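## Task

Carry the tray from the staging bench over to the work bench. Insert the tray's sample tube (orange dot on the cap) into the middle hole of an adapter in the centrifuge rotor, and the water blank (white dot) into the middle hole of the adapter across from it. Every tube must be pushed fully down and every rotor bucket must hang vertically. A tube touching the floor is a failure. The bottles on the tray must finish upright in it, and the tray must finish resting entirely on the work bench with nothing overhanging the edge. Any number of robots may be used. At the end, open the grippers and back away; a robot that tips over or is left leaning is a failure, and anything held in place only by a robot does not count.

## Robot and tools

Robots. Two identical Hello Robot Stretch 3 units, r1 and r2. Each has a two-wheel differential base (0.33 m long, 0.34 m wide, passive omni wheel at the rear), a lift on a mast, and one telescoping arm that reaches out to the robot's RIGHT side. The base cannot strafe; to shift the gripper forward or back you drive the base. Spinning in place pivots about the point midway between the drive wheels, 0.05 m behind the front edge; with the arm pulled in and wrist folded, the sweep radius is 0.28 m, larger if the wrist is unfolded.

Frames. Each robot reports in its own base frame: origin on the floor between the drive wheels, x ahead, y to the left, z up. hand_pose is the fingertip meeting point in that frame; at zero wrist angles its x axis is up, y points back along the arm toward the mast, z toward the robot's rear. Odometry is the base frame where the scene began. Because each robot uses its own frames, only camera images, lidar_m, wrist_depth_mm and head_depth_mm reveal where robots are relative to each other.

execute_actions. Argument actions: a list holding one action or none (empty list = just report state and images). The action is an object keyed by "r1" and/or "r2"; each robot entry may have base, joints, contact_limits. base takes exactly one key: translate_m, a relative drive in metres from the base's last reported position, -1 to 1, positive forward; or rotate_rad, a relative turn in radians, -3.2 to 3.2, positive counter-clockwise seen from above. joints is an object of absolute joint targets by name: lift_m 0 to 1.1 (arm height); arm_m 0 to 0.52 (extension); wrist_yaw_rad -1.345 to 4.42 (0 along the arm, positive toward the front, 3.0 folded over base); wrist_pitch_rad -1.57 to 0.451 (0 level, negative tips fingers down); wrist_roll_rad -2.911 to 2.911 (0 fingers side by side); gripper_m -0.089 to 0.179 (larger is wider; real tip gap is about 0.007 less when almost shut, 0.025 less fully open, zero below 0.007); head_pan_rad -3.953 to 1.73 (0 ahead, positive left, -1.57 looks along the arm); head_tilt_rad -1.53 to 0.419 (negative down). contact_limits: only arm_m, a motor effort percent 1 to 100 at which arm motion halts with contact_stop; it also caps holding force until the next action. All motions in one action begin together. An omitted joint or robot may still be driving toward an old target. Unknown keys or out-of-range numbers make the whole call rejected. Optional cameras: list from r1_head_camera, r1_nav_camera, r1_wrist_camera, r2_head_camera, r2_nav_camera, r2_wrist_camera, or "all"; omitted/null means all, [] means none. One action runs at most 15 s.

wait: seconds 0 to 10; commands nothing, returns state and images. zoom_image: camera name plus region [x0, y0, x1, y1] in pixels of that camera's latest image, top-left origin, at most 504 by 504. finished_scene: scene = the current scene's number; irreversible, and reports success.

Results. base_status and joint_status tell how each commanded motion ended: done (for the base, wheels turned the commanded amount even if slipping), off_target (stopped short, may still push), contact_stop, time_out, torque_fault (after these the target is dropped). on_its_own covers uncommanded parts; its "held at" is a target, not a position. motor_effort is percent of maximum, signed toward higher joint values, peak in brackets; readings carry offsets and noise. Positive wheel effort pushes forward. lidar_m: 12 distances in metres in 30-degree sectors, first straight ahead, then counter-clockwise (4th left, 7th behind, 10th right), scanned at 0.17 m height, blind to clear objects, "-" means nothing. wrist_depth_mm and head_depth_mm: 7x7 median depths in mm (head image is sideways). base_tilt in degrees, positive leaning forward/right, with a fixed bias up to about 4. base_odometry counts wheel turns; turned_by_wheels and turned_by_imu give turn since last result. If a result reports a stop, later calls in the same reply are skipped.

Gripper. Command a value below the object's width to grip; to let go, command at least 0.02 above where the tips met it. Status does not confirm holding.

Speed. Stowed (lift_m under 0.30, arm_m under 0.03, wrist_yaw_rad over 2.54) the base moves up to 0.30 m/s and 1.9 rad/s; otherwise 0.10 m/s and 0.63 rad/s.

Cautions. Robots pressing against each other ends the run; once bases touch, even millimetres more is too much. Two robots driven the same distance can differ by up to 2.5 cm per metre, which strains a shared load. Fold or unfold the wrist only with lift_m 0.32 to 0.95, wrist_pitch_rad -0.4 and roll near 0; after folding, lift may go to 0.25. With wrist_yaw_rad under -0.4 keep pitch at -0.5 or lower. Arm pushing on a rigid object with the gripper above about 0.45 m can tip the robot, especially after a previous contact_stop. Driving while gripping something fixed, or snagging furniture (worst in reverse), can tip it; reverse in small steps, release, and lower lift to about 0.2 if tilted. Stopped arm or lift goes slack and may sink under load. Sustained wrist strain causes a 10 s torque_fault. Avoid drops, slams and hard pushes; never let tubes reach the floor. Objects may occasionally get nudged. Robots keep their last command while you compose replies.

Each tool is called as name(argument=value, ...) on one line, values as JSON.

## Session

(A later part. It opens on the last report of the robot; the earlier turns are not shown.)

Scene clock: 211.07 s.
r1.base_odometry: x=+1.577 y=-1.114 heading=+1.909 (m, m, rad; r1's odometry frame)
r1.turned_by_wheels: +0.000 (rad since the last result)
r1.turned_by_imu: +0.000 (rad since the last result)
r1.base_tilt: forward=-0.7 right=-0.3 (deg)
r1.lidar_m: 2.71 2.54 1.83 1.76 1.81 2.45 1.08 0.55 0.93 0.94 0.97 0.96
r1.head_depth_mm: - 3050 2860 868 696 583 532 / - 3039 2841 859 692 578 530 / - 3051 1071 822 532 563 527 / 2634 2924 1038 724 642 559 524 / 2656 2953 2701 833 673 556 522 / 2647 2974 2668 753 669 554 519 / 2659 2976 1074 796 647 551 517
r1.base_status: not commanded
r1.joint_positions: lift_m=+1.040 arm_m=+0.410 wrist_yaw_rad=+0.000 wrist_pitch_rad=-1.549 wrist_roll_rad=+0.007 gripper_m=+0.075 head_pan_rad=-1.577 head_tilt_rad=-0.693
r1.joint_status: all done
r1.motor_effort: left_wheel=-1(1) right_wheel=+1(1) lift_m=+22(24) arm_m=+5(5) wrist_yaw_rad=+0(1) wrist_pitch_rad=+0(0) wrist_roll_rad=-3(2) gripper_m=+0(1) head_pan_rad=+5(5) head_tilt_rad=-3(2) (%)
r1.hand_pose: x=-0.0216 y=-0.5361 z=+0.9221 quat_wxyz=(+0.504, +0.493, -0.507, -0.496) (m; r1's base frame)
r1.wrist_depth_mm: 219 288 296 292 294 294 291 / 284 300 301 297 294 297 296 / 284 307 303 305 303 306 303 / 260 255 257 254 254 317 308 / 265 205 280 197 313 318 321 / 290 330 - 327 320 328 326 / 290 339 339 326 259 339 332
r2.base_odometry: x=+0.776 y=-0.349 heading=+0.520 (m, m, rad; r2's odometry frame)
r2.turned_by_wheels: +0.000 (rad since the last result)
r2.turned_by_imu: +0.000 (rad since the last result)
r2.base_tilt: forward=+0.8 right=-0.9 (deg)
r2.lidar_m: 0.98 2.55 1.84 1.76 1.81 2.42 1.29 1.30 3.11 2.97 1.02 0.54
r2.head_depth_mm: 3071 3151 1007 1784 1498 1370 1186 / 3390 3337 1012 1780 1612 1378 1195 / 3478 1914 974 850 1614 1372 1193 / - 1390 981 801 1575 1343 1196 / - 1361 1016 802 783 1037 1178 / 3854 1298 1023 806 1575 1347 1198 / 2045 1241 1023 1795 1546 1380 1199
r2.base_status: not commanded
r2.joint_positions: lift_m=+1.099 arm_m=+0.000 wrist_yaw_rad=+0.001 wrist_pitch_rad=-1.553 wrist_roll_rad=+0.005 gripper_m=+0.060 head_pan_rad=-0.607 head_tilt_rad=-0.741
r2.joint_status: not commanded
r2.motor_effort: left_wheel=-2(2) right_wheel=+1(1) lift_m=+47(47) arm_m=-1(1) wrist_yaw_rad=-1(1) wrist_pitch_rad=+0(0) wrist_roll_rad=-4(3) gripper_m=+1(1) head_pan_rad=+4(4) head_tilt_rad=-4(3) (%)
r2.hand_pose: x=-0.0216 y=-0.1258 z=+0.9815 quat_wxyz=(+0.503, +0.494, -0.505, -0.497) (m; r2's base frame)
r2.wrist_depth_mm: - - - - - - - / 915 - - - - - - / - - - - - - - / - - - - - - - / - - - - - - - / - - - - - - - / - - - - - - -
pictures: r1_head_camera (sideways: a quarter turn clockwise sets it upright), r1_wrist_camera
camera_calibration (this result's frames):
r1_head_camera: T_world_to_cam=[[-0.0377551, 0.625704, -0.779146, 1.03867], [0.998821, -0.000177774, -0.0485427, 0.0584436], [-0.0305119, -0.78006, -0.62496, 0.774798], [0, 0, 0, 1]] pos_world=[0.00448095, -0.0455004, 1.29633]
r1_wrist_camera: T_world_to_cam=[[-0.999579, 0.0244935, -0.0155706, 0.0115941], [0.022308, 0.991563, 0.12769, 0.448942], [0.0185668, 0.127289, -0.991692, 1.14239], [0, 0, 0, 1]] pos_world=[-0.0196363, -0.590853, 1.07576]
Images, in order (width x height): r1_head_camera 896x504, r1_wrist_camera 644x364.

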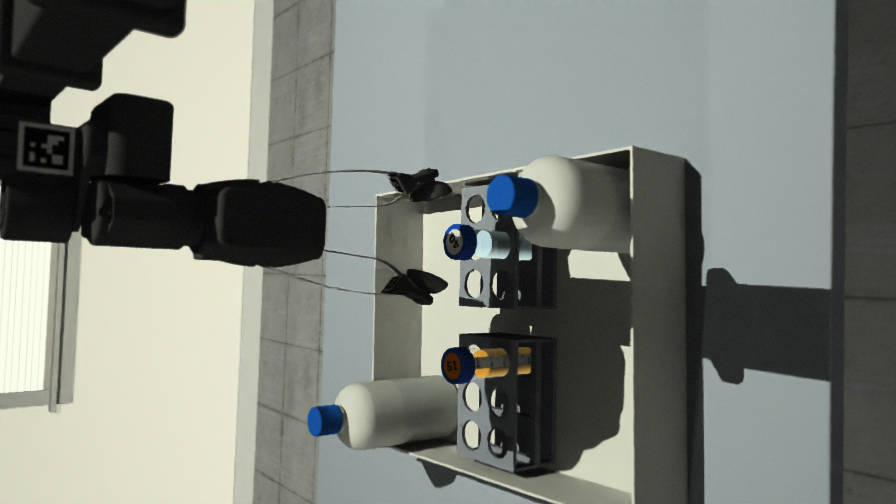

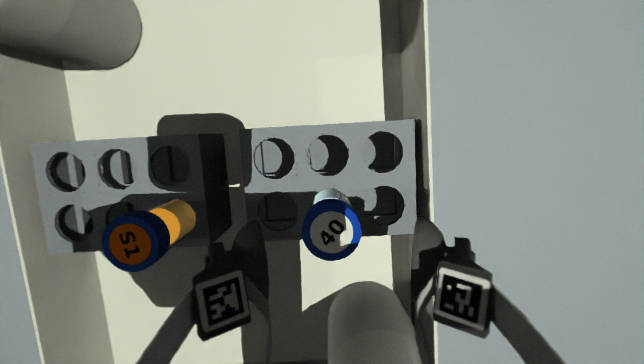

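execute_actions(actions=[{"r1":{"joints":{"lift_m":0.995,"arm_m":0.413}}}], cameras=["r1_wrist_camera"])

execute_actions(actions=[{"r1":{"joints":{"gripper_m":0.0}}}], cameras=["r1_wrist_camera"])

execute_actions(actions=[{"r1":{"joints":{"lift_m":1.1,"head_pan_rad":-2.1,"head_tilt_rad":-0.5}}}], cameras=["r1_wrist_camera","r1_head_camera"])

Scene clock: 214.63 s.
r1.base_odometry: x=+1.577 y=-1.114 heading=+1.909 (m, m, rad; r1's odometry frame)
r1.turned_by_wheels: +0.000 (rad since the last result)
r1.turned_by_imu: +0.000 (rad since the last result)
r1.base_tilt: forward=-0.7 right=-0.3 (deg)
r1.lidar_m: 2.72 2.54 1.83 1.76 1.81 2.45 1.08 0.55 0.93 0.94 0.97 0.96
r1.head_depth_mm: 2624 - 1093 867 695 583 533 / 2592 3008 2824 859 692 578 530 / 2557 - 1921 826 531 563 526 / 2621 2977 1034 753 642 560 524 / 2640 2974 2716 833 676 556 521 / 2654 2976 2665 752 670 554 520 / 2627 2980 1077 797 646 551 516
r1.base_status: not commanded
r1.joint_positions: lift_m=+0.995 arm_m=+0.413 wrist_yaw_rad=+0.000 wrist_pitch_rad=-1.549 wrist_roll_rad=+0.007 gripper_m=+0.075 head_pan_rad=-1.577 head_tilt_rad=-0.693
r1.joint_status: all done
r1.motor_effort: left_wheel=-1(1) right_wheel=+0(1) lift_m=+21(20) arm_m=+5(5) wrist_yaw_rad=+0(0) wrist_pitch_rad=-1(1) wrist_roll_rad=-3(3) gripper_m=+0(1) head_pan_rad=+5(5) head_tilt_rad=-3(2) (%)
r1.hand_pose: x=-0.0216 y=-0.5391 z=+0.8771 quat_wxyz=(+0.504, +0.493, -0.507, -0.496) (m; r1's base frame)
r1.wrist_depth_mm: 214 253 254 251 248 252 251 / 261 259 259 258 254 257 255 / 263 263 262 262 206 262 258 / 216 210 236 209 209 267 264 / 216 212 248 198 229 273 272 / 156 248 - 152 282 276 279 / 276 289 287 283 240 289 282
r2.base_odometry: x=+0.776 y=-0.349 heading=+0.520 (m, m, rad; r2's odometry frame)
r2.turned_by_wheels: +0.000 (rad since the last result)
r2.turned_by_imu: +0.000 (rad since the last result)
r2.base_tilt: forward=+0.8 right=-0.9 (deg)
r2.lidar_m: 0.98 2.56 1.83 1.75 1.81 2.43 1.29 1.30 3.11 2.97 1.02 0.54
r2.head_depth_mm: 3088 3204 1012 1764 1494 1374 1193 / 3336 3338 1010 1786 1606 1366 1191 / 3508 1925 975 853 1615 1368 1188 / - 1402 975 802 1577 1343 1201 / - 1358 1021 801 784 1035 1174 / 3825 1302 1019 804 1584 1350 1199 / 2037 1240 1023 1792 1532 1373 1199
r2.base_status: not commanded
r2.joint_positions: lift_m=+1.099 arm_m=+0.000 wrist_yaw_rad=+0.001 wrist_pitch_rad=-1.553 wrist_roll_rad=+0.005 gripper_m=+0.060 head_pan_rad=-0.607 head_tilt_rad=-0.741
r2.joint_status: not commanded
r2.motor_effort: left_wheel=-2(1) right_wheel=+1(1) lift_m=+46(46) arm_m=-1(1) wrist_yaw_rad=+0(0) wrist_pitch_rad=+0(0) wrist_roll_rad=-3(3) gripper_m=+0(1) head_pan_rad=+5(5) head_tilt_rad=-4(4) (%)
r2.hand_pose: x=-0.0216 y=-0.1258 z=+0.9815 quat_wxyz=(+0.503, +0.494, -0.505, -0.497) (m; r2's base frame)
r2.wrist_depth_mm: - - - - - - - / 909 - - - - - - / - - - - - - - / - - - - - - - / - - - - - - - / - - - - - - - / - - - - - - -
pictures: r1_wrist_camera
camera_calibration (this result's frames):
r1_wrist_camera: T_world_to_cam=[[-0.999579, 0.0244935, -0.0155706, 0.0109671], [0.022308, 0.991563, 0.127691, 0.457662], [0.0185668, 0.127289, -0.991692, 1.09816], [0, 0, 0, 1]] pos_world=[-0.0196363, -0.593853, 1.03077]
Images, in order (width x height): r1_wrist_camera 644x364.

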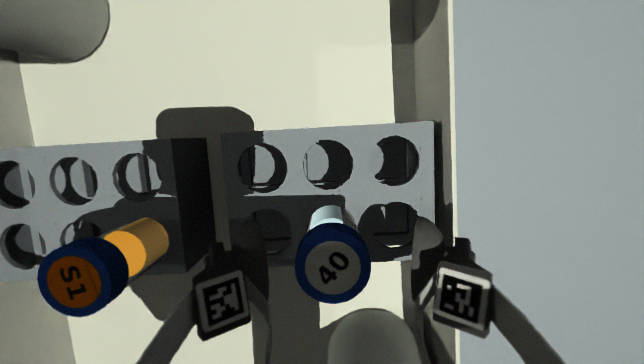

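Scene clock: 215.87 s.
r1.base_odometry: x=+1.577 y=-1.114 heading=+1.909 (m, m, rad; r1's odometry frame)
r1.turned_by_wheels: +0.000 (rad since the last result)
r1.turned_by_imu: +0.000 (rad since the last result)
r1.base_tilt: forward=-0.7 right=-0.3 (deg)
r1.lidar_m: 2.71 2.54 1.83 1.76 1.82 2.45 1.07 0.56 0.93 0.94 0.97 0.96
r1.head_depth_mm: 2606 - 1090 867 696 581 533 / 2586 3033 2808 858 693 579 530 / 2582 - 1914 826 531 563 527 / 2600 2979 1036 754 642 559 524 / 2645 2961 2714 833 676 556 522 / 2646 2944 2685 752 670 554 520 / 2636 2967 1072 796 648 551 517
r1.base_status: not commanded
r1.joint_positions: lift_m=+0.995 arm_m=+0.413 wrist_yaw_rad=+0.000 wrist_pitch_rad=-1.549 wrist_roll_rad=+0.007 gripper_m=+0.001 head_pan_rad=-1.577 head_tilt_rad=-0.693
r1.joint_status: all done
r1.motor_effort: left_wheel=-1(1) right_wheel=+0(1) lift_m=+21(21) arm_m=+4(4) wrist_yaw_rad=+0(1) wrist_pitch_rad=-1(0) wrist_roll_rad=-3(3) gripper_m=-12(86) head_pan_rad=+5(5) head_tilt_rad=-4(4) (%)
r1.hand_pose: x=-0.0216 y=-0.5391 z=+0.8771 quat_wxyz=(+0.504, +0.493, -0.507, -0.496) (m; r1's base frame)
r1.wrist_depth_mm: 214 252 254 253 250 252 248 / 260 259 257 257 253 257 254 / 265 263 262 259 208 260 261 / 216 212 234 209 209 267 265 / 214 213 248 158 218 273 272 / 155 278 281 150 225 279 278 / 279 287 287 281 237 287 283
r2.base_odometry: x=+0.776 y=-0.349 heading=+0.520 (m, m, rad; r2's odometry frame)
r2.turned_by_wheels: +0.000 (rad since the last result)
r2.turned_by_imu: +0.000 (rad since the last result)
r2.base_tilt: forward=+0.7 right=-0.7 (deg)
r2.lidar_m: 0.98 2.56 1.83 1.75 1.80 2.43 1.29 1.30 3.11 2.97 1.02 0.54
r2.head_depth_mm: 3101 3209 1012 1777 1500 1370 1191 / 3410 3345 1009 1793 1609 1363 1196 / 3492 1916 974 850 1604 1370 1195 / - 1394 975 800 1574 1344 1190 / - 1362 1011 803 782 1039 1176 / 3812 1308 1019 802 1577 1347 1203 / 1991 1239 1018 1791 1536 1371 1199
r2.base_status: not commanded
r2.joint_positions: lift_m=+1.099 arm_m=+0.000 wrist_yaw_rad=+0.001 wrist_pitch_rad=-1.553 wrist_roll_rad=+0.005 gripper_m=+0.060 head_pan_rad=-0.607 head_tilt_rad=-0.741
r2.joint_status: not commanded
r2.motor_effort: left_wheel=-1(2) right_wheel=+1(1) lift_m=+47(47) arm_m=-1(1) wrist_yaw_rad=+0(0) wrist_pitch_rad=+0(0) wrist_roll_rad=-4(3) gripper_m=-1(0) head_pan_rad=+4(5) head_tilt_rad=-4(4) (%)
r2.hand_pose: x=-0.0216 y=-0.1258 z=+0.9815 quat_wxyz=(+0.503, +0.494, -0.505, -0.497) (m; r2's base frame)
r2.wrist_depth_mm: - - - - - - - / 930 - - - - - - / - - - - - - - / - - - - - - - / - - - - - - - / - - - - - - - / - - - - - - -
pictures: r1_wrist_camera
camera_calibration (this result's frames):
r1_wrist_camera: T_world_to_cam=[[-0.999579, 0.0244942, -0.0155706, 0.0109675], [0.0223087, 0.991563, 0.127691, 0.457663], [0.0185669, 0.127289, -0.991692, 1.09816], [0, 0, 0, 1]] pos_world=[-0.0196364, -0.593854, 1.03077]
Images, in order (width x height): r1_wrist_camera 644x364.

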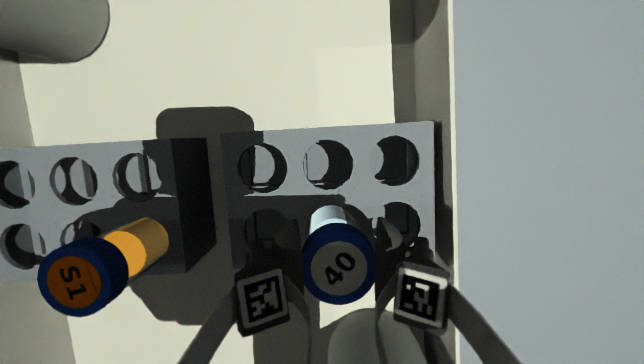

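Scene clock: 217.67 s.
r1.base_odometry: x=+1.577 y=-1.114 heading=+1.909 (m, m, rad; r1's odometry frame)
r1.turned_by_wheels: +0.000 (rad since the last result)
r1.turned_by_imu: +0.000 (rad since the last result)
r1.base_tilt: forward=-0.7 right=-0.3 (deg)
r1.lidar_m: 2.71 2.55 1.83 1.76 1.81 2.44 1.08 0.56 0.93 0.94 0.97 0.96
r1.head_depth_mm: - - 1262 1102 1076 677 752 / - - 1166 1194 886 674 586 / - - 3844 2833 848 669 554 / - - 3633 2651 841 664 551 / - - 3449 1126 832 659 548 / - 3049 3254 1112 824 656 532 / - 2845 3068 2677 818 481 501
r1.base_status: not commanded
r1.joint_positions: lift_m=+1.100 arm_m=+0.413 wrist_yaw_rad=+0.000 wrist_pitch_rad=-1.549 wrist_roll_rad=+0.007 gripper_m=+0.001 head_pan_rad=-2.093 head_tilt_rad=-0.508
r1.joint_status: all done
r1.motor_effort: left_wheel=-1(1) right_wheel=+1(1) lift_m=+26(23) arm_m=+4(5) wrist_yaw_rad=+0(0) wrist_pitch_rad=+0(1) wrist_roll_rad=-2(3) gripper_m=-11(12) head_pan_rad=-5(48) head_tilt_rad=+3(16) (%)
r1.hand_pose: x=-0.0216 y=-0.5391 z=+0.9818 quat_wxyz=(+0.504, +0.493, -0.507, -0.496) (m; r1's base frame)
r1.wrist_depth_mm: 225 289 354 345 353 354 351 / 329 353 359 355 354 358 354 / 371 371 361 360 357 363 361 / 378 315 320 312 370 371 367 / 388 338 377 157 383 378 377 / 396 389 388 151 299 388 388 / 406 366 372 318 263 399 389
r2.base_odometry: x=+0.776 y=-0.349 heading=+0.520 (m, m, rad; r2's odometry frame)
r2.turned_by_wheels: +0.000 (rad since the last result)
r2.turned_by_imu: +0.000 (rad since the last result)
r2.base_tilt: forward=+0.7 right=-0.9 (deg)
r2.lidar_m: 0.98 2.56 1.83 1.75 1.81 2.43 1.29 1.30 3.12 2.97 1.02 0.54
r2.head_depth_mm: 3069 3222 1008 1788 1496 1370 1193 / 3398 3394 1011 1791 1612 1369 1190 / 3485 1915 972 850 1610 1376 1197 / - 1397 982 796 1582 1342 1194 / - 1360 1020 798 782 1036 1171 / 3766 1301 1015 801 1580 1345 1200 / 2061 1242 1024 1797 1540 1379 1194
r2.base_status: not commanded
r2.joint_positions: lift_m=+1.099 arm_m=+0.000 wrist_yaw_rad=+0.001 wrist_pitch_rad=-1.553 wrist_roll_rad=+0.005 gripper_m=+0.060 head_pan_rad=-0.607 head_tilt_rad=-0.741
r2.joint_status: not commanded
r2.motor_effort: left_wheel=-2(2) right_wheel=+1(1) lift_m=+47(46) arm_m=-1(1) wrist_yaw_rad=+0(0) wrist_pitch_rad=+0(0) wrist_roll_rad=-3(4) gripper_m=+0(1) head_pan_rad=+5(5) head_tilt_rad=-3(3) (%)
r2.hand_pose: x=-0.0216 y=-0.1258 z=+0.9815 quat_wxyz=(+0.503, +0.494, -0.505, -0.497) (m; r2's base frame)
r2.wrist_depth_mm: - - - - - - - / 929 - - - - - - / - - - - - - - / - - - - - - - / - - - - - - - / - - - - - - - / - - - - - - -
pictures: r1_head_camera (sideways: a quarter turn clockwise sets it upright), r1_wrist_camera
camera_calibration (this result's frames):
r1_head_camera: T_world_to_cam=[[0.19902, 0.429507, -0.88086, 1.16985], [0.86429, -0.500618, -0.048825, 0.0596435], [-0.461945, -0.751601, -0.470852, 0.57693], [0, 0, 0, 1]] pos_world=[-0.0178619, -0.0389768, 1.30503]
r1_wrist_camera: T_world_to_cam=[[-0.999579, 0.0244941, -0.0155706, 0.0125977], [0.0223087, 0.991563, 0.127691, 0.444295], [0.0185669, 0.127289, -0.991692, 1.20199], [0, 0, 0, 1]] pos_world=[-0.0196364, -0.593855, 1.13547]
Images, in order (width x height): r1_head_camera 896x504, r1_wrist_camera 644x364.

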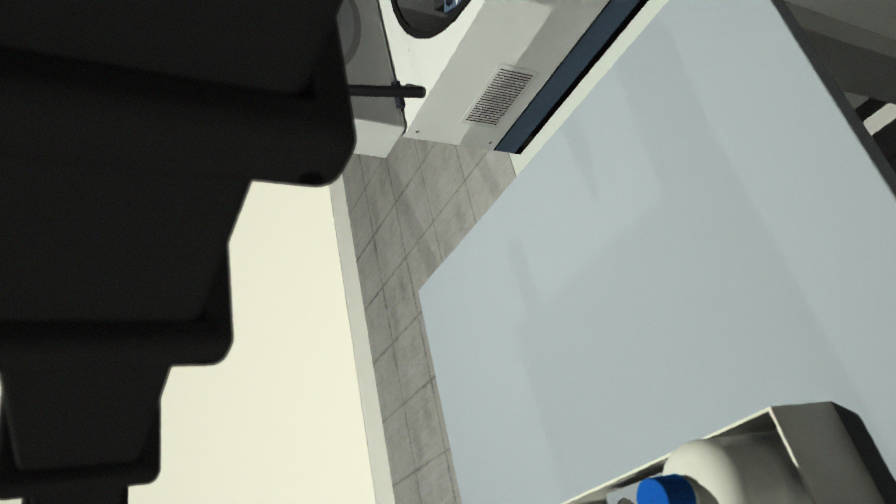

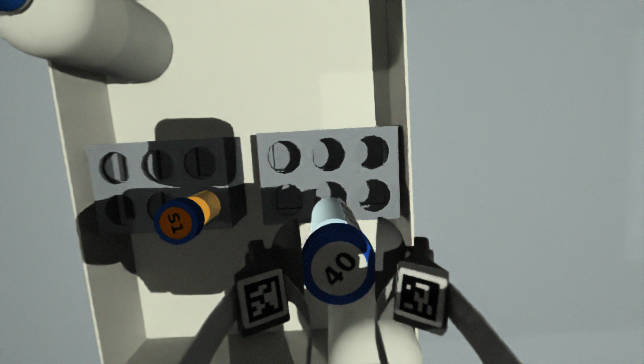

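execute_actions(actions=[{"r1":{"base":{"translate_m":-0.5},"joints":{"head_tilt_rad":-0.7}}}], cameras=["r1_nav_camera","r1_head_camera"])

Scene clock: 227.33 s.
r1.base_odometry: x=+1.743 y=-1.586 heading=+1.909 (m, m, rad; r1's odometry frame)
r1.turned_by_wheels: +0.000 (rad since the last result)
r1.turned_by_imu: -0.001 (rad since the last result)
r1.base_tilt: forward=-0.8 right=-0.3 (deg)
r1.lidar_m: 1.45 2.54 1.82 1.75 1.80 2.16 2.07 0.38 0.31 0.29 0.98 1.32
r1.head_depth_mm: - 2604 1067 870 685 819 1185 / - 1071 1083 883 650 701 987 / 878 995 1073 881 636 667 797 / 839 934 1020 847 722 780 722 / 791 877 956 836 903 818 892 / 745 837 945 1091 976 1184 1185 / 2633 2965 2658 2026 1590 577 498
r1.base_status: done
r1.joint_positions: lift_m=+1.100 arm_m=+0.413 wrist_yaw_rad=+0.000 wrist_pitch_rad=-1.549 wrist_roll_rad=+0.007 gripper_m=+0.001 head_pan_rad=-2.093 head_tilt_rad=-0.691
r1.joint_status: all done
r1.motor_effort: left_wheel=-1(3) right_wheel=+1(3) lift_m=+27(26) arm_m=+5(5) wrist_yaw_rad=+0(1) wrist_pitch_rad=+0(1) wrist_roll_rad=-2(3) gripper_m=-12(12) head_pan_rad=-4(5) head_tilt_rad=-3(16) (%)
r1.hand_pose: x=-0.0216 y=-0.5391 z=+0.9818 quat_wxyz=(+0.504, +0.493, -0.507, -0.496) (m; r1's base frame)
r1.wrist_depth_mm: 355 357 364 355 551 453 306 / 366 362 361 363 562 458 315 / 369 370 373 372 580 465 321 / 379 381 382 377 599 480 327 / 390 384 380 157 594 491 335 / 398 398 390 150 - 499 341 / 410 403 409 400 - 457 345
r2.base_odometry: x=+0.776 y=-0.349 heading=+0.520 (m, m, rad; r2's odometry frame)
r2.turned_by_wheels: +0.000 (rad since the last result)
r2.turned_by_imu: +0.000 (rad since the last result)
r2.base_tilt: forward=+0.6 right=-0.8 (deg)
r2.lidar_m: 0.98 2.56 1.84 1.75 1.81 2.43 1.29 1.30 3.11 2.97 1.02 0.54
r2.head_depth_mm: 3092 3194 1010 1775 1495 1371 1192 / 3358 3400 1013 1794 1605 1368 1195 / 3722 3358 971 852 1612 1375 1195 / - 1383 976 797 1573 1345 1200 / - 1361 1019 802 783 1040 1176 / 3849 1306 1018 803 1577 1347 1201 / 3579 1238 1022 1806 1539 1382 1200
r2.base_status: not commanded
r2.joint_positions: lift_m=+1.099 arm_m=+0.000 wrist_yaw_rad=+0.001 wrist_pitch_rad=-1.553 wrist_roll_rad=+0.005 gripper_m=+0.060 head_pan_rad=-0.607 head_tilt_rad=-0.741
r2.joint_status: not commanded
r2.motor_effort: left_wheel=-1(2) right_wheel=+1(1) lift_m=+46(46) arm_m=-1(1) wrist_yaw_rad=-1(0) wrist_pitch_rad=+0(0) wrist_roll_rad=-4(3) gripper_m=+1(0) head_pan_rad=+5(5) head_tilt_rad=-3(3) (%)
r2.hand_pose: x=-0.0216 y=-0.1258 z=+0.9815 quat_wxyz=(+0.503, +0.494, -0.505, -0.497) (m; r2's base frame)
r2.wrist_depth_mm: - - - - - - - / 942 - - - - - - / - - - - - - - / - - - - - - - / - - - - - - - / - - - - - - - / - - - - - - -
pictures: r1_head_camera (sideways: a quarter turn clockwise sets it upright), r1_nav_camera (sideways: a quarter turn counterclockwise sets it upright)
camera_calibration (this result's frames):
r1_head_camera: T_world_to_cam=[[0.275295, 0.56189, -0.780059, 1.03795], [0.868671, -0.493004, -0.0485515, 0.059249], [-0.411853, -0.664249, -0.623819, 0.77564], [0, 0, 0, 1]] pos_world=[-0.0177608, -0.0387853, 1.2964]
r1_nav_camera: T_world_to_cam=[[-0.327604, -0.542158, 0.773783, -0.964799], [-0.874574, 0.483886, -0.0312372, 0.0979868], [-0.357487, -0.686964, -0.63268, 0.786243], [0, 0, 0, 1]] pos_world=[0.0506966, -0.0303679, 1.24705]
Images, in order (width x height): r1_head_camera 896x504, r1_nav_camera 672x504.

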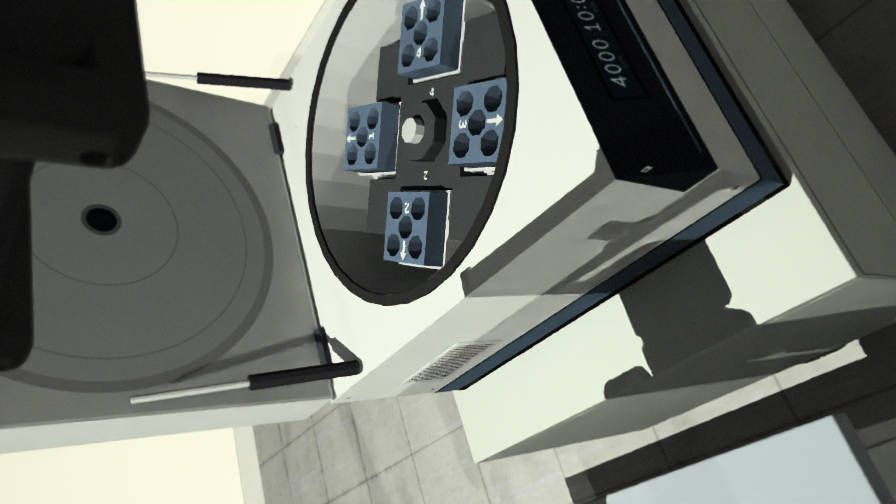

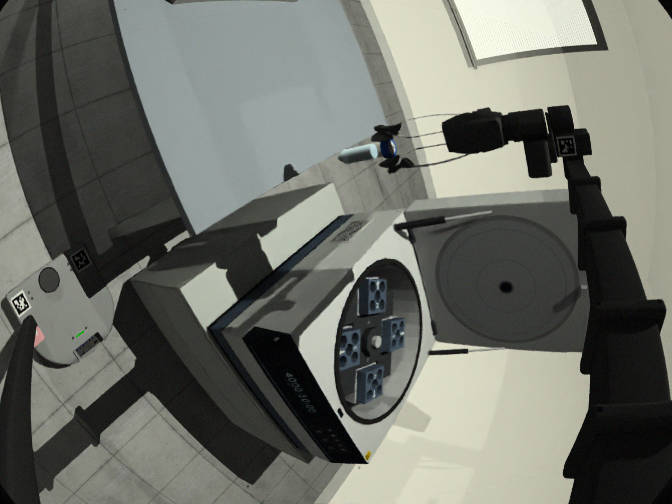

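execute_actions(actions=[{"r1":{"joints":{"arm_m":0.3}}}], cameras=[])

execute_actions(actions=[{"r1":{"base":{"translate_m":-0.38},"joints":{"head_pan_rad":-1.57,"head_tilt_rad":-0.75}}}], cameras=[])

execute_actions(actions=[{"r1":{"joints":{"arm_m":0.4}}}], cameras=["r1_wrist_camera","r1_head_camera"])

Scene clock: 231.87 s.
r1.base_odometry: x=+1.743 y=-1.586 heading=+1.909 (m, m, rad; r1's odometry frame)
r1.turned_by_wheels: +0.000 (rad since the last result)
r1.turned_by_imu: +0.000 (rad since the last result)
r1.base_tilt: forward=-0.7 right=-0.3 (deg)
r1.lidar_m: 1.45 2.53 1.82 1.75 1.80 2.16 2.07 0.38 0.31 0.29 0.98 1.31
r1.head_depth_mm: - 2603 1065 870 685 817 1180 / - 1072 1088 884 652 698 991 / 883 996 1074 880 636 668 799 / 846 932 1018 847 720 781 721 / 789 879 959 838 904 819 890 / 747 837 945 1089 977 1187 1187 / 2634 2956 2668 2036 1603 577 498
r1.base_status: not commanded
r1.joint_positions: lift_m=+1.100 arm_m=+0.300 wrist_yaw_rad=+0.000 wrist_pitch_rad=-1.549 wrist_roll_rad=+0.006 gripper_m=+0.001 head_pan_rad=-2.093 head_tilt_rad=-0.691
r1.joint_status: all done
r1.motor_effort: left_wheel=-1(0) right_wheel=+1(1) lift_m=+27(26) arm_m=-4(6) wrist_yaw_rad=+0(0) wrist_pitch_rad=-1(1) wrist_roll_rad=-2(3) gripper_m=-12(11) head_pan_rad=-5(5) head_tilt_rad=-3(4) (%)
r1.hand_pose: x=-0.0216 y=-0.4269 z=+0.9818 quat_wxyz=(+0.504, +0.493, -0.507, -0.496) (m; r1's base frame)
r1.wrist_depth_mm: 356 357 356 354 555 467 311 / 366 365 361 359 573 469 312 / 369 371 374 369 581 481 320 / 379 381 379 380 597 487 326 / 384 383 384 157 599 489 334 / 397 392 398 151 - - 361 / - - - - - - -
r2.base_odometry: x=+0.776 y=-0.349 heading=+0.520 (m, m, rad; r2's odometry frame)
r2.turned_by_wheels: +0.000 (rad since the last result)
r2.turned_by_imu: +0.000 (rad since the last result)
r2.base_tilt: forward=+0.8 right=-0.9 (deg)
r2.lidar_m: 0.98 2.56 1.84 1.75 1.81 2.43 1.29 1.29 3.10 2.97 1.02 0.54
r2.head_depth_mm: 3100 3222 1010 1786 1505 1367 1191 / 3321 3397 1013 1764 1613 1364 1193 / 3725 3327 968 853 1613 1380 1196 / - 1388 977 802 1582 1352 1194 / - 1360 1018 803 782 1035 1175 / 3855 1298 1015 804 1574 1344 1201 / 3475 1244 1025 1799 1545 1380 1206
r2.base_status: not commanded
r2.joint_positions: lift_m=+1.099 arm_m=+0.000 wrist_yaw_rad=+0.001 wrist_pitch_rad=-1.553 wrist_roll_rad=+0.005 gripper_m=+0.060 head_pan_rad=-0.607 head_tilt_rad=-0.741
r2.joint_status: not commanded
r2.motor_effort: left_wheel=-2(2) right_wheel=+1(1) lift_m=+46(47) arm_m=-1(1) wrist_yaw_rad=+0(0) wrist_pitch_rad=+0(0) wrist_roll_rad=-4(4) gripper_m=+1(1) head_pan_rad=+4(5) head_tilt_rad=-3(3) (%)
r2.hand_pose: x=-0.0216 y=-0.1258 z=+0.9815 quat_wxyz=(+0.503, +0.494, -0.505, -0.497) (m; r2's base frame)
r2.wrist_depth_mm: - - - - - - - / 918 - - - - - - / - - - - - - - / - - - - - - - / - - - - - - - / - - - - - - - / - - - - - - -
pictures: none
No camera images: the call's "cameras" was empty. Leave "cameras" out to get every camera's image.

Scene clock: 236.63 s.
r1.base_odometry: x=+1.869 y=-1.944 heading=+1.909 (m, m, rad; r1's odometry frame)
r1.turned_by_wheels: +0.000 (rad since the last result)
r1.turned_by_imu: -0.001 (rad since the last result)
r1.base_tilt: forward=-0.8 right=-0.2 (deg)
r1.lidar_m: 1.83 2.52 1.82 1.74 1.79 1.77 1.69 0.40 0.28 0.27 0.28 0.48
r1.head_depth_mm: 733 817 903 836 688 551 649 / 745 816 908 816 683 549 650 / - - 910 794 658 545 648 / 718 808 896 531 597 542 646 / 719 803 883 768 593 540 645 / 2714 3008 2448 1138 844 551 672 / 2696 3007 2350 1758 1472 804 685
r1.base_status: done
r1.joint_positions: lift_m=+1.100 arm_m=+0.300 wrist_yaw_rad=+0.000 wrist_pitch_rad=-1.549 wrist_roll_rad=+0.006 gripper_m=+0.001 head_pan_rad=-1.577 head_tilt_rad=-0.740
r1.joint_status: all done
r1.motor_effort: left_wheel=-1(4) right_wheel=+2(3) lift_m=+26(27) arm_m=-6(5) wrist_yaw_rad=+0(0) wrist_pitch_rad=+0(1) wrist_roll_rad=-2(2) gripper_m=-12(11) head_pan_rad=+5(49) head_tilt_rad=-4(8) (%)
r1.hand_pose: x=-0.0216 y=-0.4269 z=+0.9818 quat_wxyz=(+0.504, +0.493, -0.507, -0.496) (m; r1's base frame)
r1.wrist_depth_mm: - - 316 373 366 359 365 / - - 323 377 373 375 365 / - - 325 483 377 377 369 / - - 332 388 391 396 358 / 493 - 340 157 416 361 334 / - - - 150 - 342 339 / - - - - - - -
r2.base_odometry: x=+0.776 y=-0.349 heading=+0.520 (m, m, rad; r2's odometry frame)
r2.turned_by_wheels: +0.000 (rad since the last result)
r2.turned_by_imu: +0.000 (rad since the last result)
r2.base_tilt: forward=+0.6 right=-0.8 (deg)
r2.lidar_m: 0.97 2.57 1.83 1.75 1.81 2.43 1.29 1.30 3.10 2.96 1.02 0.54
r2.head_depth_mm: 3074 3161 1010 1785 1491 1375 1187 / 3376 3329 1011 1786 1610 1373 1194 / 3723 3391 972 847 1613 1381 1193 / - 1389 974 796 1579 1344 1194 / - 1362 1018 800 779 1037 1172 / 3751 1307 1020 804 1579 1352 1201 / 3582 1242 1020 1798 1551 1374 1207
r2.base_status: not commanded
r2.joint_positions: lift_m=+1.099 arm_m=+0.000 wrist_yaw_rad=+0.001 wrist_pitch_rad=-1.553 wrist_roll_rad=+0.005 gripper_m=+0.060 head_pan_rad=-0.607 head_tilt_rad=-0.741
r2.joint_status: not commanded
r2.motor_effort: left_wheel=-2(2) right_wheel=+1(1) lift_m=+46(46) arm_m=-2(1) wrist_yaw_rad=-1(1) wrist_pitch_rad=+0(0) wrist_roll_rad=-3(4) gripper_m=+1(0) head_pan_rad=+5(5) head_tilt_rad=-4(3) (%)
r2.hand_pose: x=-0.0216 y=-0.1258 z=+0.9815 quat_wxyz=(+0.503, +0.494, -0.505, -0.497) (m; r2's base frame)
r2.wrist_depth_mm: - - - - - - - / 929 - - - - - - / - - - - - - - / - - - - - - - / - - - - - - - / - - - - - - - / - - - - - - -
pictures: none
No camera images: the call's "cameras" was empty. Leave "cameras" out to get every camera's image.

Scene clock: 238.60 s.
r1.base_odometry: x=+1.869 y=-1.944 heading=+1.909 (m, m, rad; r1's odometry frame)
r1.turned_by_wheels: +0.000 (rad since the last result)
r1.turned_by_imu: +0.000 (rad since the last result)
r1.base_tilt: forward=-0.7 right=-0.2 (deg)
r1.lidar_m: 1.83 2.53 1.81 1.74 1.80 1.76 1.69 0.40 0.28 0.27 0.28 0.48
r1.head_depth_mm: 719 819 907 836 690 551 652 / 727 815 909 814 682 548 650 / 718 834 912 809 657 546 647 / 714 841 885 780 596 542 647 / 720 815 884 766 593 540 646 / 2694 2979 2473 1138 841 551 672 / 2696 2988 2350 1760 1469 803 684
r1.base_status: not commanded
r1.joint_positions: lift_m=+1.100 arm_m=+0.400 wrist_yaw_rad=+0.000 wrist_pitch_rad=-1.549 wrist_roll_rad=+0.006 gripper_m=+0.001 head_pan_rad=-1.577 head_tilt_rad=-0.741
r1.joint_status: all done
r1.motor_effort: left_wheel=+0(0) right_wheel=+1(1) lift_m=+26(27) arm_m=+5(7) wrist_yaw_rad=+1(0) wrist_pitch_rad=-1(1) wrist_roll_rad=-2(3) gripper_m=-12(11) head_pan_rad=+5(5) head_tilt_rad=-4(4) (%)
r1.hand_pose: x=-0.0216 y=-0.5261 z=+0.9818 quat_wxyz=(+0.504, +0.493, -0.507, -0.496) (m; r1's base frame)
r1.wrist_depth_mm: - - 309 382 369 341 371 / - - 319 383 372 376 372 / - - 332 388 375 377 384 / - - 335 395 389 388 374 / - - 344 158 397 398 378 / 478 - 347 150 402 409 351 / 481 - 357 352 353 352 348
r2.base_odometry: x=+0.776 y=-0.349 heading=+0.520 (m, m, rad; r2's odometry frame)
r2.turned_by_wheels: +0.000 (rad since the last result)
r2.turned_by_imu: +0.000 (rad since the last result)
r2.base_tilt: forward=+0.6 right=-0.8 (deg)
r2.lidar_m: 0.98 2.56 1.83 1.76 1.81 2.43 1.29 1.29 3.11 2.97 1.02 0.54
r2.head_depth_mm: 3068 3189 1012 1800 1501 1368 1189 / 3347 3339 1006 1778 1610 1374 1195 / 3738 3406 973 852 1617 1377 1196 / - 1392 978 801 1564 1350 1200 / - 1363 1013 804 782 1036 1174 / 3756 1298 1018 804 1585 1351 1205 / 3591 1238 1017 1800 1540 1371 1200
r2.base_status: not commanded
r2.joint_positions: lift_m=+1.099 arm_m=+0.000 wrist_yaw_rad=+0.001 wrist_pitch_rad=-1.553 wrist_roll_rad=+0.005 gripper_m=+0.060 head_pan_rad=-0.607 head_tilt_rad=-0.741
r2.joint_status: not commanded
r2.motor_effort: left_wheel=-2(2) right_wheel=+1(1) lift_m=+46(47) arm_m=-1(2) wrist_yaw_rad=+0(0) wrist_pitch_rad=+0(0) wrist_roll_rad=-3(4) gripper_m=+0(0) head_pan_rad=+5(5) head_tilt_rad=-3(3) (%)
r2.hand_pose: x=-0.0216 y=-0.1258 z=+0.9815 quat_wxyz=(+0.503, +0.494, -0.505, -0.497) (m; r2's base frame)
r2.wrist_depth_mm: - - - - - - - / 907 - - - - - - / - - - - - - - / - - - - - - - / - - - - - - - / - - - - - - - / - - - - - - -
pictures: r1_head_camera (sideways: a quarter turn clockwise sets it upright), r1_wrist_camera
camera_calibration (this result's frames):
r1_head_camera: T_world_to_cam=[[-0.0375026, 0.662465, -0.748154, 0.998271], [0.998836, 0.00211457, -0.0481961, 0.0579893], [-0.0303462, -0.74909, -0.661773, 0.822683], [0, 0, 0, 1]] pos_world=[0.00448132, -0.0451787, 1.29408]
r1_wrist_camera: T_world_to_cam=[[-0.9996, 0.0236402, -0.0155524, 0.0118119], [0.021464, 0.991582, 0.127688, 0.431398], [0.0184401, 0.127303, -0.991692, 1.20034], [0, 0, 0, 1]] pos_world=[-0.0195867, -0.580853, 1.13547]
Images, in order (width x height): r1_head_camera 896x504, r1_wrist_camera 644x364.

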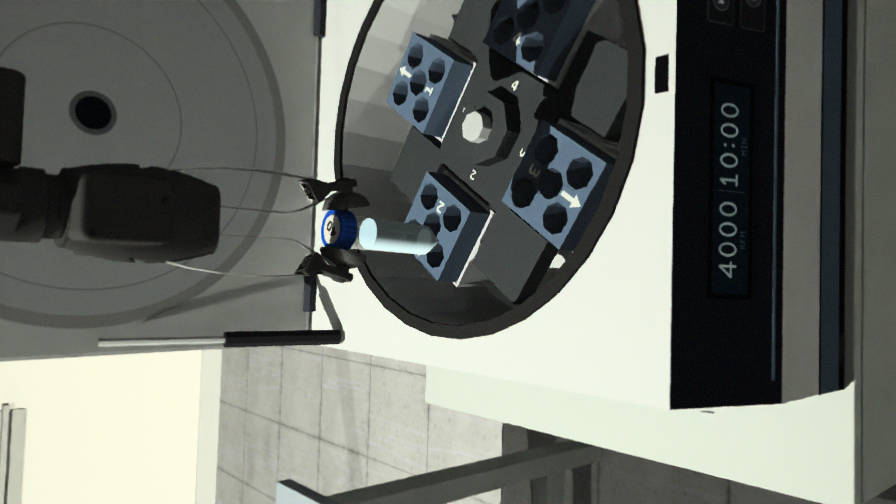

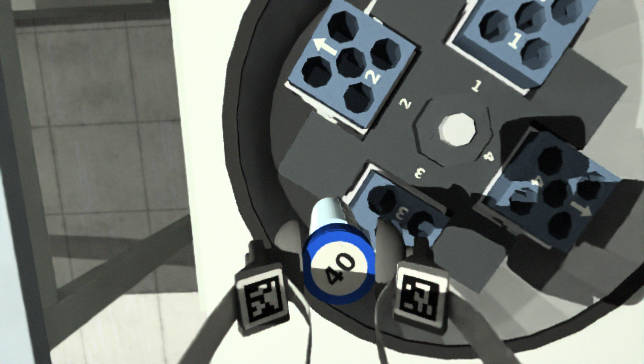

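execute_actions(actions=[{"r1":{"base":{"translate_m":-0.258},"joints":{"arm_m":0.39}}}], cameras=[])

execute_actions(actions=[{"r1":{"joints":{"lift_m":1.03}}}], cameras=["r1_wrist_camera","r1_head_camera"])

Scene clock: 245.23 s.
r1.base_odometry: x=+1.955 y=-2.188 heading=+1.909 (m, m, rad; r1's odometry frame)
r1.turned_by_wheels: +0.000 (rad since the last result)
r1.turned_by_imu: +0.000 (rad since the last result)
r1.base_tilt: forward=-0.7 right=-0.3 (deg)
r1.lidar_m: 2.08 2.52 1.81 1.73 1.79 1.49 1.43 1.47 0.29 0.28 0.29 0.39
r1.head_depth_mm: 2697 3070 2581 2008 1643 847 713 / 752 3004 2578 1136 605 550 674 / - 856 891 808 602 548 665 / 717 847 908 785 657 546 665 / 723 821 913 812 669 543 662 / 725 820 907 791 660 542 660 / 722 822 890 786 646 540 657
r1.base_status: done
r1.joint_positions: lift_m=+1.100 arm_m=+0.390 wrist_yaw_rad=+0.000 wrist_pitch_rad=-1.549 wrist_roll_rad=+0.006 gripper_m=+0.001 head_pan_rad=-1.577 head_tilt_rad=-0.741
r1.joint_status: all done
r1.motor_effort: left_wheel=-1(3) right_wheel=+0(2) lift_m=+27(26) arm_m=-5(6) wrist_yaw_rad=-1(1) wrist_pitch_rad=-1(1) wrist_roll_rad=-2(2) gripper_m=-11(12) head_pan_rad=+6(5) head_tilt_rad=-4(3) (%)
r1.hand_pose: x=-0.0216 y=-0.5169 z=+0.9818 quat_wxyz=(+0.504, +0.493, -0.507, -0.496) (m; r1's base frame)
r1.wrist_depth_mm: 360 372 371 381 312 - - / 372 366 375 379 352 - - / 392 389 372 383 376 - - / 394 393 396 369 351 - - / 382 384 400 157 338 - - / 356 403 460 150 339 - - / 358 355 355 353 352 - -
r2.base_odometry: x=+0.776 y=-0.349 heading=+0.520 (m, m, rad; r2's odometry frame)
r2.turned_by_wheels: +0.000 (rad since the last result)
r2.turned_by_imu: +0.000 (rad since the last result)
r2.base_tilt: forward=+0.7 right=-0.8 (deg)
r2.lidar_m: 0.98 2.56 1.83 1.75 1.81 2.42 1.29 1.29 3.09 2.97 1.02 0.54
r2.head_depth_mm: 3072 3188 1008 1788 1500 1370 1198 / 3373 3366 1007 1778 1609 1368 1198 / 3760 3339 973 850 1603 1373 1194 / - 1392 980 802 1581 1339 1192 / - 1366 1016 802 783 1037 1171 / 3770 1302 1015 799 1577 1343 1198 / 3561 1247 1026 1795 1543 1379 1200
r2.base_status: not commanded
r2.joint_positions: lift_m=+1.099 arm_m=+0.000 wrist_yaw_rad=+0.001 wrist_pitch_rad=-1.553 wrist_roll_rad=+0.005 gripper_m=+0.060 head_pan_rad=-0.607 head_tilt_rad=-0.741
r2.joint_status: not commanded
r2.motor_effort: left_wheel=-2(1) right_wheel=+1(1) lift_m=+47(47) arm_m=-2(1) wrist_yaw_rad=+0(0) wrist_pitch_rad=+0(0) wrist_roll_rad=-3(4) gripper_m=+1(1) head_pan_rad=+5(5) head_tilt_rad=-3(4) (%)
r2.hand_pose: x=-0.0216 y=-0.1258 z=+0.9815 quat_wxyz=(+0.503, +0.494, -0.505, -0.497) (m; r2's base frame)
r2.wrist_depth_mm: - - - - - - - / 929 - - - - - - / - - - - - - - / - - - - - - - / - - - - - - - / - - - - - - - / - - - - - - -
pictures: none
No camera images: the call's "cameras" was empty. Leave "cameras" out to get every camera's image.

Scene clock: 246.70 s.
r1.base_odometry: x=+1.955 y=-2.188 heading=+1.909 (m, m, rad; r1's odometry frame)
r1.turned_by_wheels: +0.000 (rad since the last result)
r1.turned_by_imu: +0.000 (rad since the last result)
r1.base_tilt: forward=-0.7 right=-0.3 (deg)
r1.lidar_m: 2.09 2.51 1.81 1.73 1.78 1.49 1.43 1.47 0.29 0.28 0.29 0.39
r1.head_depth_mm: - 3093 2577 2011 1642 845 711 / 2674 3087 2548 1132 606 550 675 / - 823 871 799 601 547 665 / 724 805 892 716 657 546 664 / 723 822 912 813 672 544 663 / 723 820 908 792 663 542 659 / 721 820 886 788 646 540 656
r1.base_status: not commanded
r1.joint_positions: lift_m=+1.030 arm_m=+0.390 wrist_yaw_rad=+0.000 wrist_pitch_rad=-1.549 wrist_roll_rad=+0.006 gripper_m=+0.001 head_pan_rad=-1.577 head_tilt_rad=-0.741
r1.joint_status: all done
r1.motor_effort: left_wheel=-1(0) right_wheel=+0(0) lift_m=+21(23) arm_m=-6(6) wrist_yaw_rad=+0(0) wrist_pitch_rad=-1(1) wrist_roll_rad=-2(2) gripper_m=-12(11) head_pan_rad=+5(5) head_tilt_rad=-4(4) (%)
r1.hand_pose: x=-0.0216 y=-0.5169 z=+0.9121 quat_wxyz=(+0.504, +0.493, -0.507, -0.496) (m; r1's base frame)
r1.wrist_depth_mm: 287 306 291 306 302 242 998 / 292 313 311 308 306 248 - / 319 315 307 314 366 253 - / 323 323 324 297 314 260 - / 350 311 333 157 271 263 - / 327 319 340 150 269 273 - / 301 334 340 297 274 - -
r2.base_odometry: x=+0.776 y=-0.349 heading=+0.520 (m, m, rad; r2's odometry frame)
r2.turned_by_wheels: +0.000 (rad since the last result)
r2.turned_by_imu: +0.000 (rad since the last result)
r2.base_tilt: forward=+0.8 right=-0.9 (deg)
r2.lidar_m: 0.98 2.56 1.83 1.75 1.81 2.43 1.29 1.30 3.10 2.97 1.02 0.54
r2.head_depth_mm: 3088 3167 1010 1784 1496 1368 1192 / 3426 3381 1012 1800 1613 1375 1192 / 3678 3342 974 846 1604 1365 1193 / - 1390 975 799 1581 1342 1198 / - 1366 1017 802 784 1038 1178 / 3732 1300 1020 803 1575 1350 1197 / 3610 1243 1018 1807 1553 1377 1196
r2.base_status: not commanded
r2.joint_positions: lift_m=+1.099 arm_m=+0.000 wrist_yaw_rad=+0.001 wrist_pitch_rad=-1.553 wrist_roll_rad=+0.005 gripper_m=+0.060 head_pan_rad=-0.607 head_tilt_rad=-0.741
r2.joint_status: not commanded
r2.motor_effort: left_wheel=-2(2) right_wheel=+1(1) lift_m=+47(47) arm_m=-1(1) wrist_yaw_rad=+0(0) wrist_pitch_rad=+0(0) wrist_roll_rad=-3(3) gripper_m=+0(0) head_pan_rad=+5(5) head_tilt_rad=-4(3) (%)
r2.hand_pose: x=-0.0216 y=-0.1258 z=+0.9815 quat_wxyz=(+0.503, +0.494, -0.505, -0.497) (m; r2's base frame)
r2.wrist_depth_mm: - - - - - - - / 924 - - - - - - / - - - - - - - / - - - - - - - / - - - - - - - / - - - - - - - / - - - - - - -
pictures: r1_head_camera (sideways: a quarter turn clockwise sets it upright), r1_wrist_camera
camera_calibration (this result's frames):
r1_head_camera: T_world_to_cam=[[-0.0375028, 0.662465, -0.748153, 0.998271], [0.998836, 0.00211486, -0.0481961, 0.0579893], [-0.030346, -0.749089, -0.661773, 0.822684], [0, 0, 0, 1]] pos_world=[0.00448133, -0.0451787, 1.29408]
r1_wrist_camera: T_world_to_cam=[[-0.9996, 0.0236404, -0.0155524, 0.01051], [0.0214642, 0.991582, 0.127688, 0.43117], [0.0184401, 0.127303, -0.991692, 1.13002], [0, 0, 0, 1]] pos_world=[-0.0195867, -0.571644, 1.06575]
Images, in order (width x height): r1_head_camera 896x504, r1_wrist_camera 644x364.

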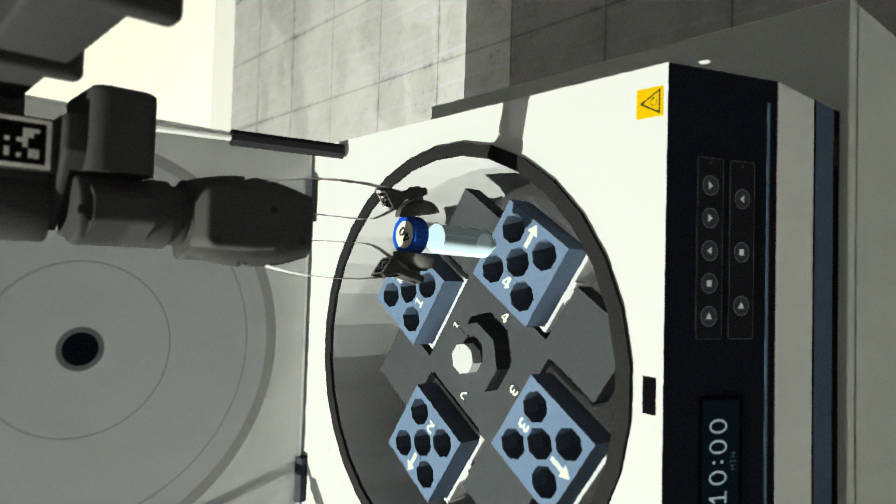

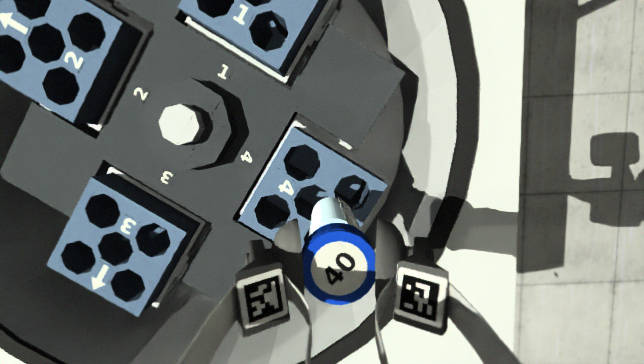

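execute_actions(actions=[{"r1":{"base":{"translate_m":0.012},"joints":{"lift_m":1.0,"arm_m":0.388}}}], cameras=["r1_wrist_camera","r1_head_camera"])

zoom_image(camera="r1_wrist_camera", region=[220,100,440,300])

zoom_image(camera="r1_head_camera", region=[380,170,620,340])

Scene clock: 250.23 s.
r1.base_odometry: x=+1.951 y=-2.176 heading=+1.909 (m, m, rad; r1's odometry frame)
r1.turned_by_wheels: +0.000 (rad since the last result)
r1.turned_by_imu: +0.000 (rad since the last result)
r1.base_tilt: forward=-0.7 right=-0.2 (deg)
r1.lidar_m: 2.07 2.52 1.80 1.73 1.78 1.50 1.44 0.40 0.29 0.28 0.29 0.39
r1.head_depth_mm: - 3093 2578 2000 1647 793 712 / 750 3047 2459 810 605 550 673 / - 855 895 802 601 547 664 / 719 814 891 716 669 545 663 / 724 822 914 812 670 544 661 / 722 821 908 791 655 542 658 / 723 820 887 793 644 540 657
r1.base_status: done
r1.joint_positions: lift_m=+1.000 arm_m=+0.388 wrist_yaw_rad=+0.000 wrist_pitch_rad=-1.549 wrist_roll_rad=+0.006 gripper_m=+0.001 head_pan_rad=-1.577 head_tilt_rad=-0.741
r1.joint_status: all done
r1.motor_effort: left_wheel=-1(2) right_wheel=+0(3) lift_m=+21(22) arm_m=-4(6) wrist_yaw_rad=+0(0) wrist_pitch_rad=+0(1) wrist_roll_rad=-2(2) gripper_m=-12(12) head_pan_rad=+5(5) head_tilt_rad=-3(3) (%)
r1.hand_pose: x=-0.0216 y=-0.5149 z=+0.8821 quat_wxyz=(+0.504, +0.493, -0.507, -0.496) (m; r1's base frame)
r1.wrist_depth_mm: 262 275 279 276 306 215 976 / 263 280 279 280 281 218 981 / 288 285 270 288 367 222 - / 299 298 295 266 309 228 - / 304 279 305 157 274 232 - / 297 286 307 150 246 239 - / 292 321 338 302 246 243 -
r2.base_odometry: x=+0.776 y=-0.349 heading=+0.520 (m, m, rad; r2's odometry frame)
r2.turned_by_wheels: +0.000 (rad since the last result)
r2.turned_by_imu: +0.000 (rad since the last result)
r2.base_tilt: forward=+0.6 right=-0.9 (deg)
r2.lidar_m: 0.98 2.55 1.83 1.75 1.80 2.43 1.29 1.30 3.11 2.97 1.02 0.54
r2.head_depth_mm: 3080 3182 1012 1775 1516 1370 1195 / 3372 3378 1012 1789 1608 1370 1194 / 3711 3335 968 849 1612 1376 1192 / - 1390 977 799 1575 1344 1196 / - 1361 1017 802 783 1037 1175 / 3781 1304 1016 803 1580 1343 1199 / 3598 1239 1025 1805 1557 1374 1198
r2.base_status: not commanded
r2.joint_positions: lift_m=+1.099 arm_m=+0.000 wrist_yaw_rad=+0.001 wrist_pitch_rad=-1.553 wrist_roll_rad=+0.005 gripper_m=+0.060 head_pan_rad=-0.607 head_tilt_rad=-0.741
r2.joint_status: not commanded
r2.motor_effort: left_wheel=-2(2) right_wheel=+1(1) lift_m=+46(47) arm_m=-1(2) wrist_yaw_rad=+0(1) wrist_pitch_rad=+0(0) wrist_roll_rad=-4(4) gripper_m=-1(0) head_pan_rad=+5(5) head_tilt_rad=-4(4) (%)
r2.hand_pose: x=-0.0216 y=-0.1258 z=+0.9815 quat_wxyz=(+0.503, +0.494, -0.505, -0.497) (m; r2's base frame)
r2.wrist_depth_mm: - - - - - - - / 932 - - - - - - / - - - - - - - / - - - - - - - / - - - - - - - / - - - - - - - / - - - - - - -
pictures: r1_head_camera (sideways: a quarter turn clockwise sets it upright), r1_wrist_camera
camera_calibration (this result's frames):
r1_head_camera: T_world_to_cam=[[-0.0375052, 0.662466, -0.748153, 0.99827], [0.998836, 0.00211856, -0.0481961, 0.0579893], [-0.0303433, -0.749089, -0.661774, 0.822684], [0, 0, 0, 1]] pos_world=[0.0044815, -0.0451787, 1.29408]
r1_wrist_camera: T_world_to_cam=[[-0.9996, 0.0236407, -0.0155524, 0.00999635], [0.0214644, 0.991582, 0.127688, 0.433016], [0.0184401, 0.127303, -0.991692, 1.10002], [0, 0, 0, 1]] pos_world=[-0.0195867, -0.569644, 1.03575]
Images, in order (width x height): r1_head_camera 896x504, r1_wrist_camera 644x364.

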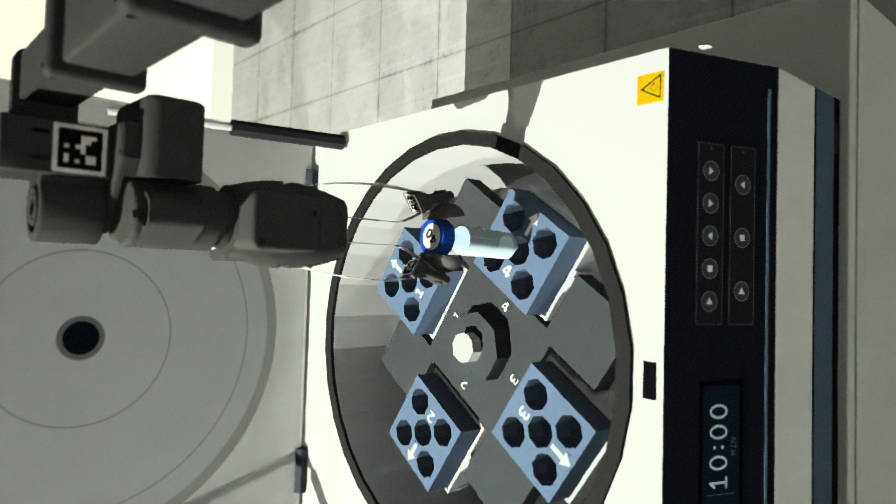

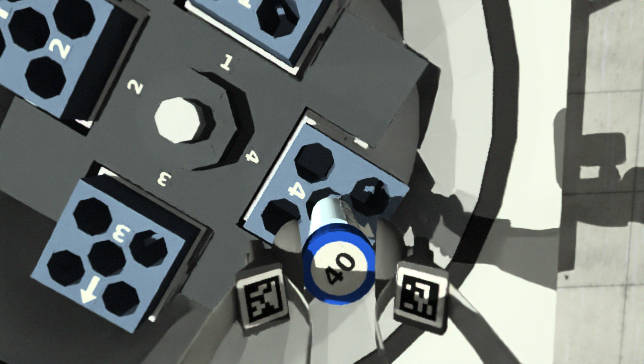

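Region (220, 100, 440, 300) of r1_wrist_camera's 644x364 image, scaled by 2.291; it fills the top 458 rows of this view, and the rest is white.

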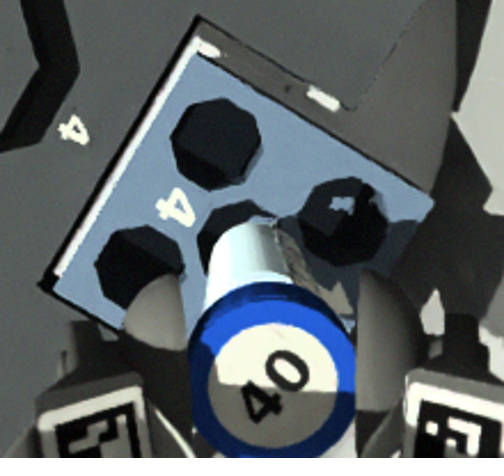

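Region (380, 170, 620, 340) of r1_head_camera's 896x504 image, scaled by 2.100, with more detail than that image has; it fills the top 357 rows of this view, and the rest is white.

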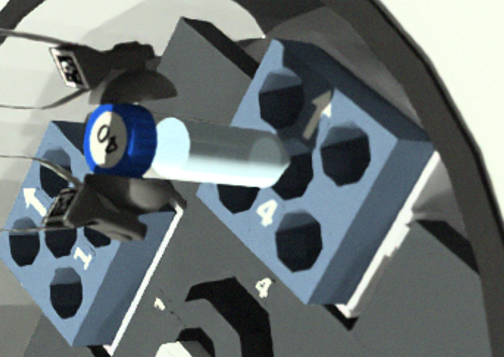

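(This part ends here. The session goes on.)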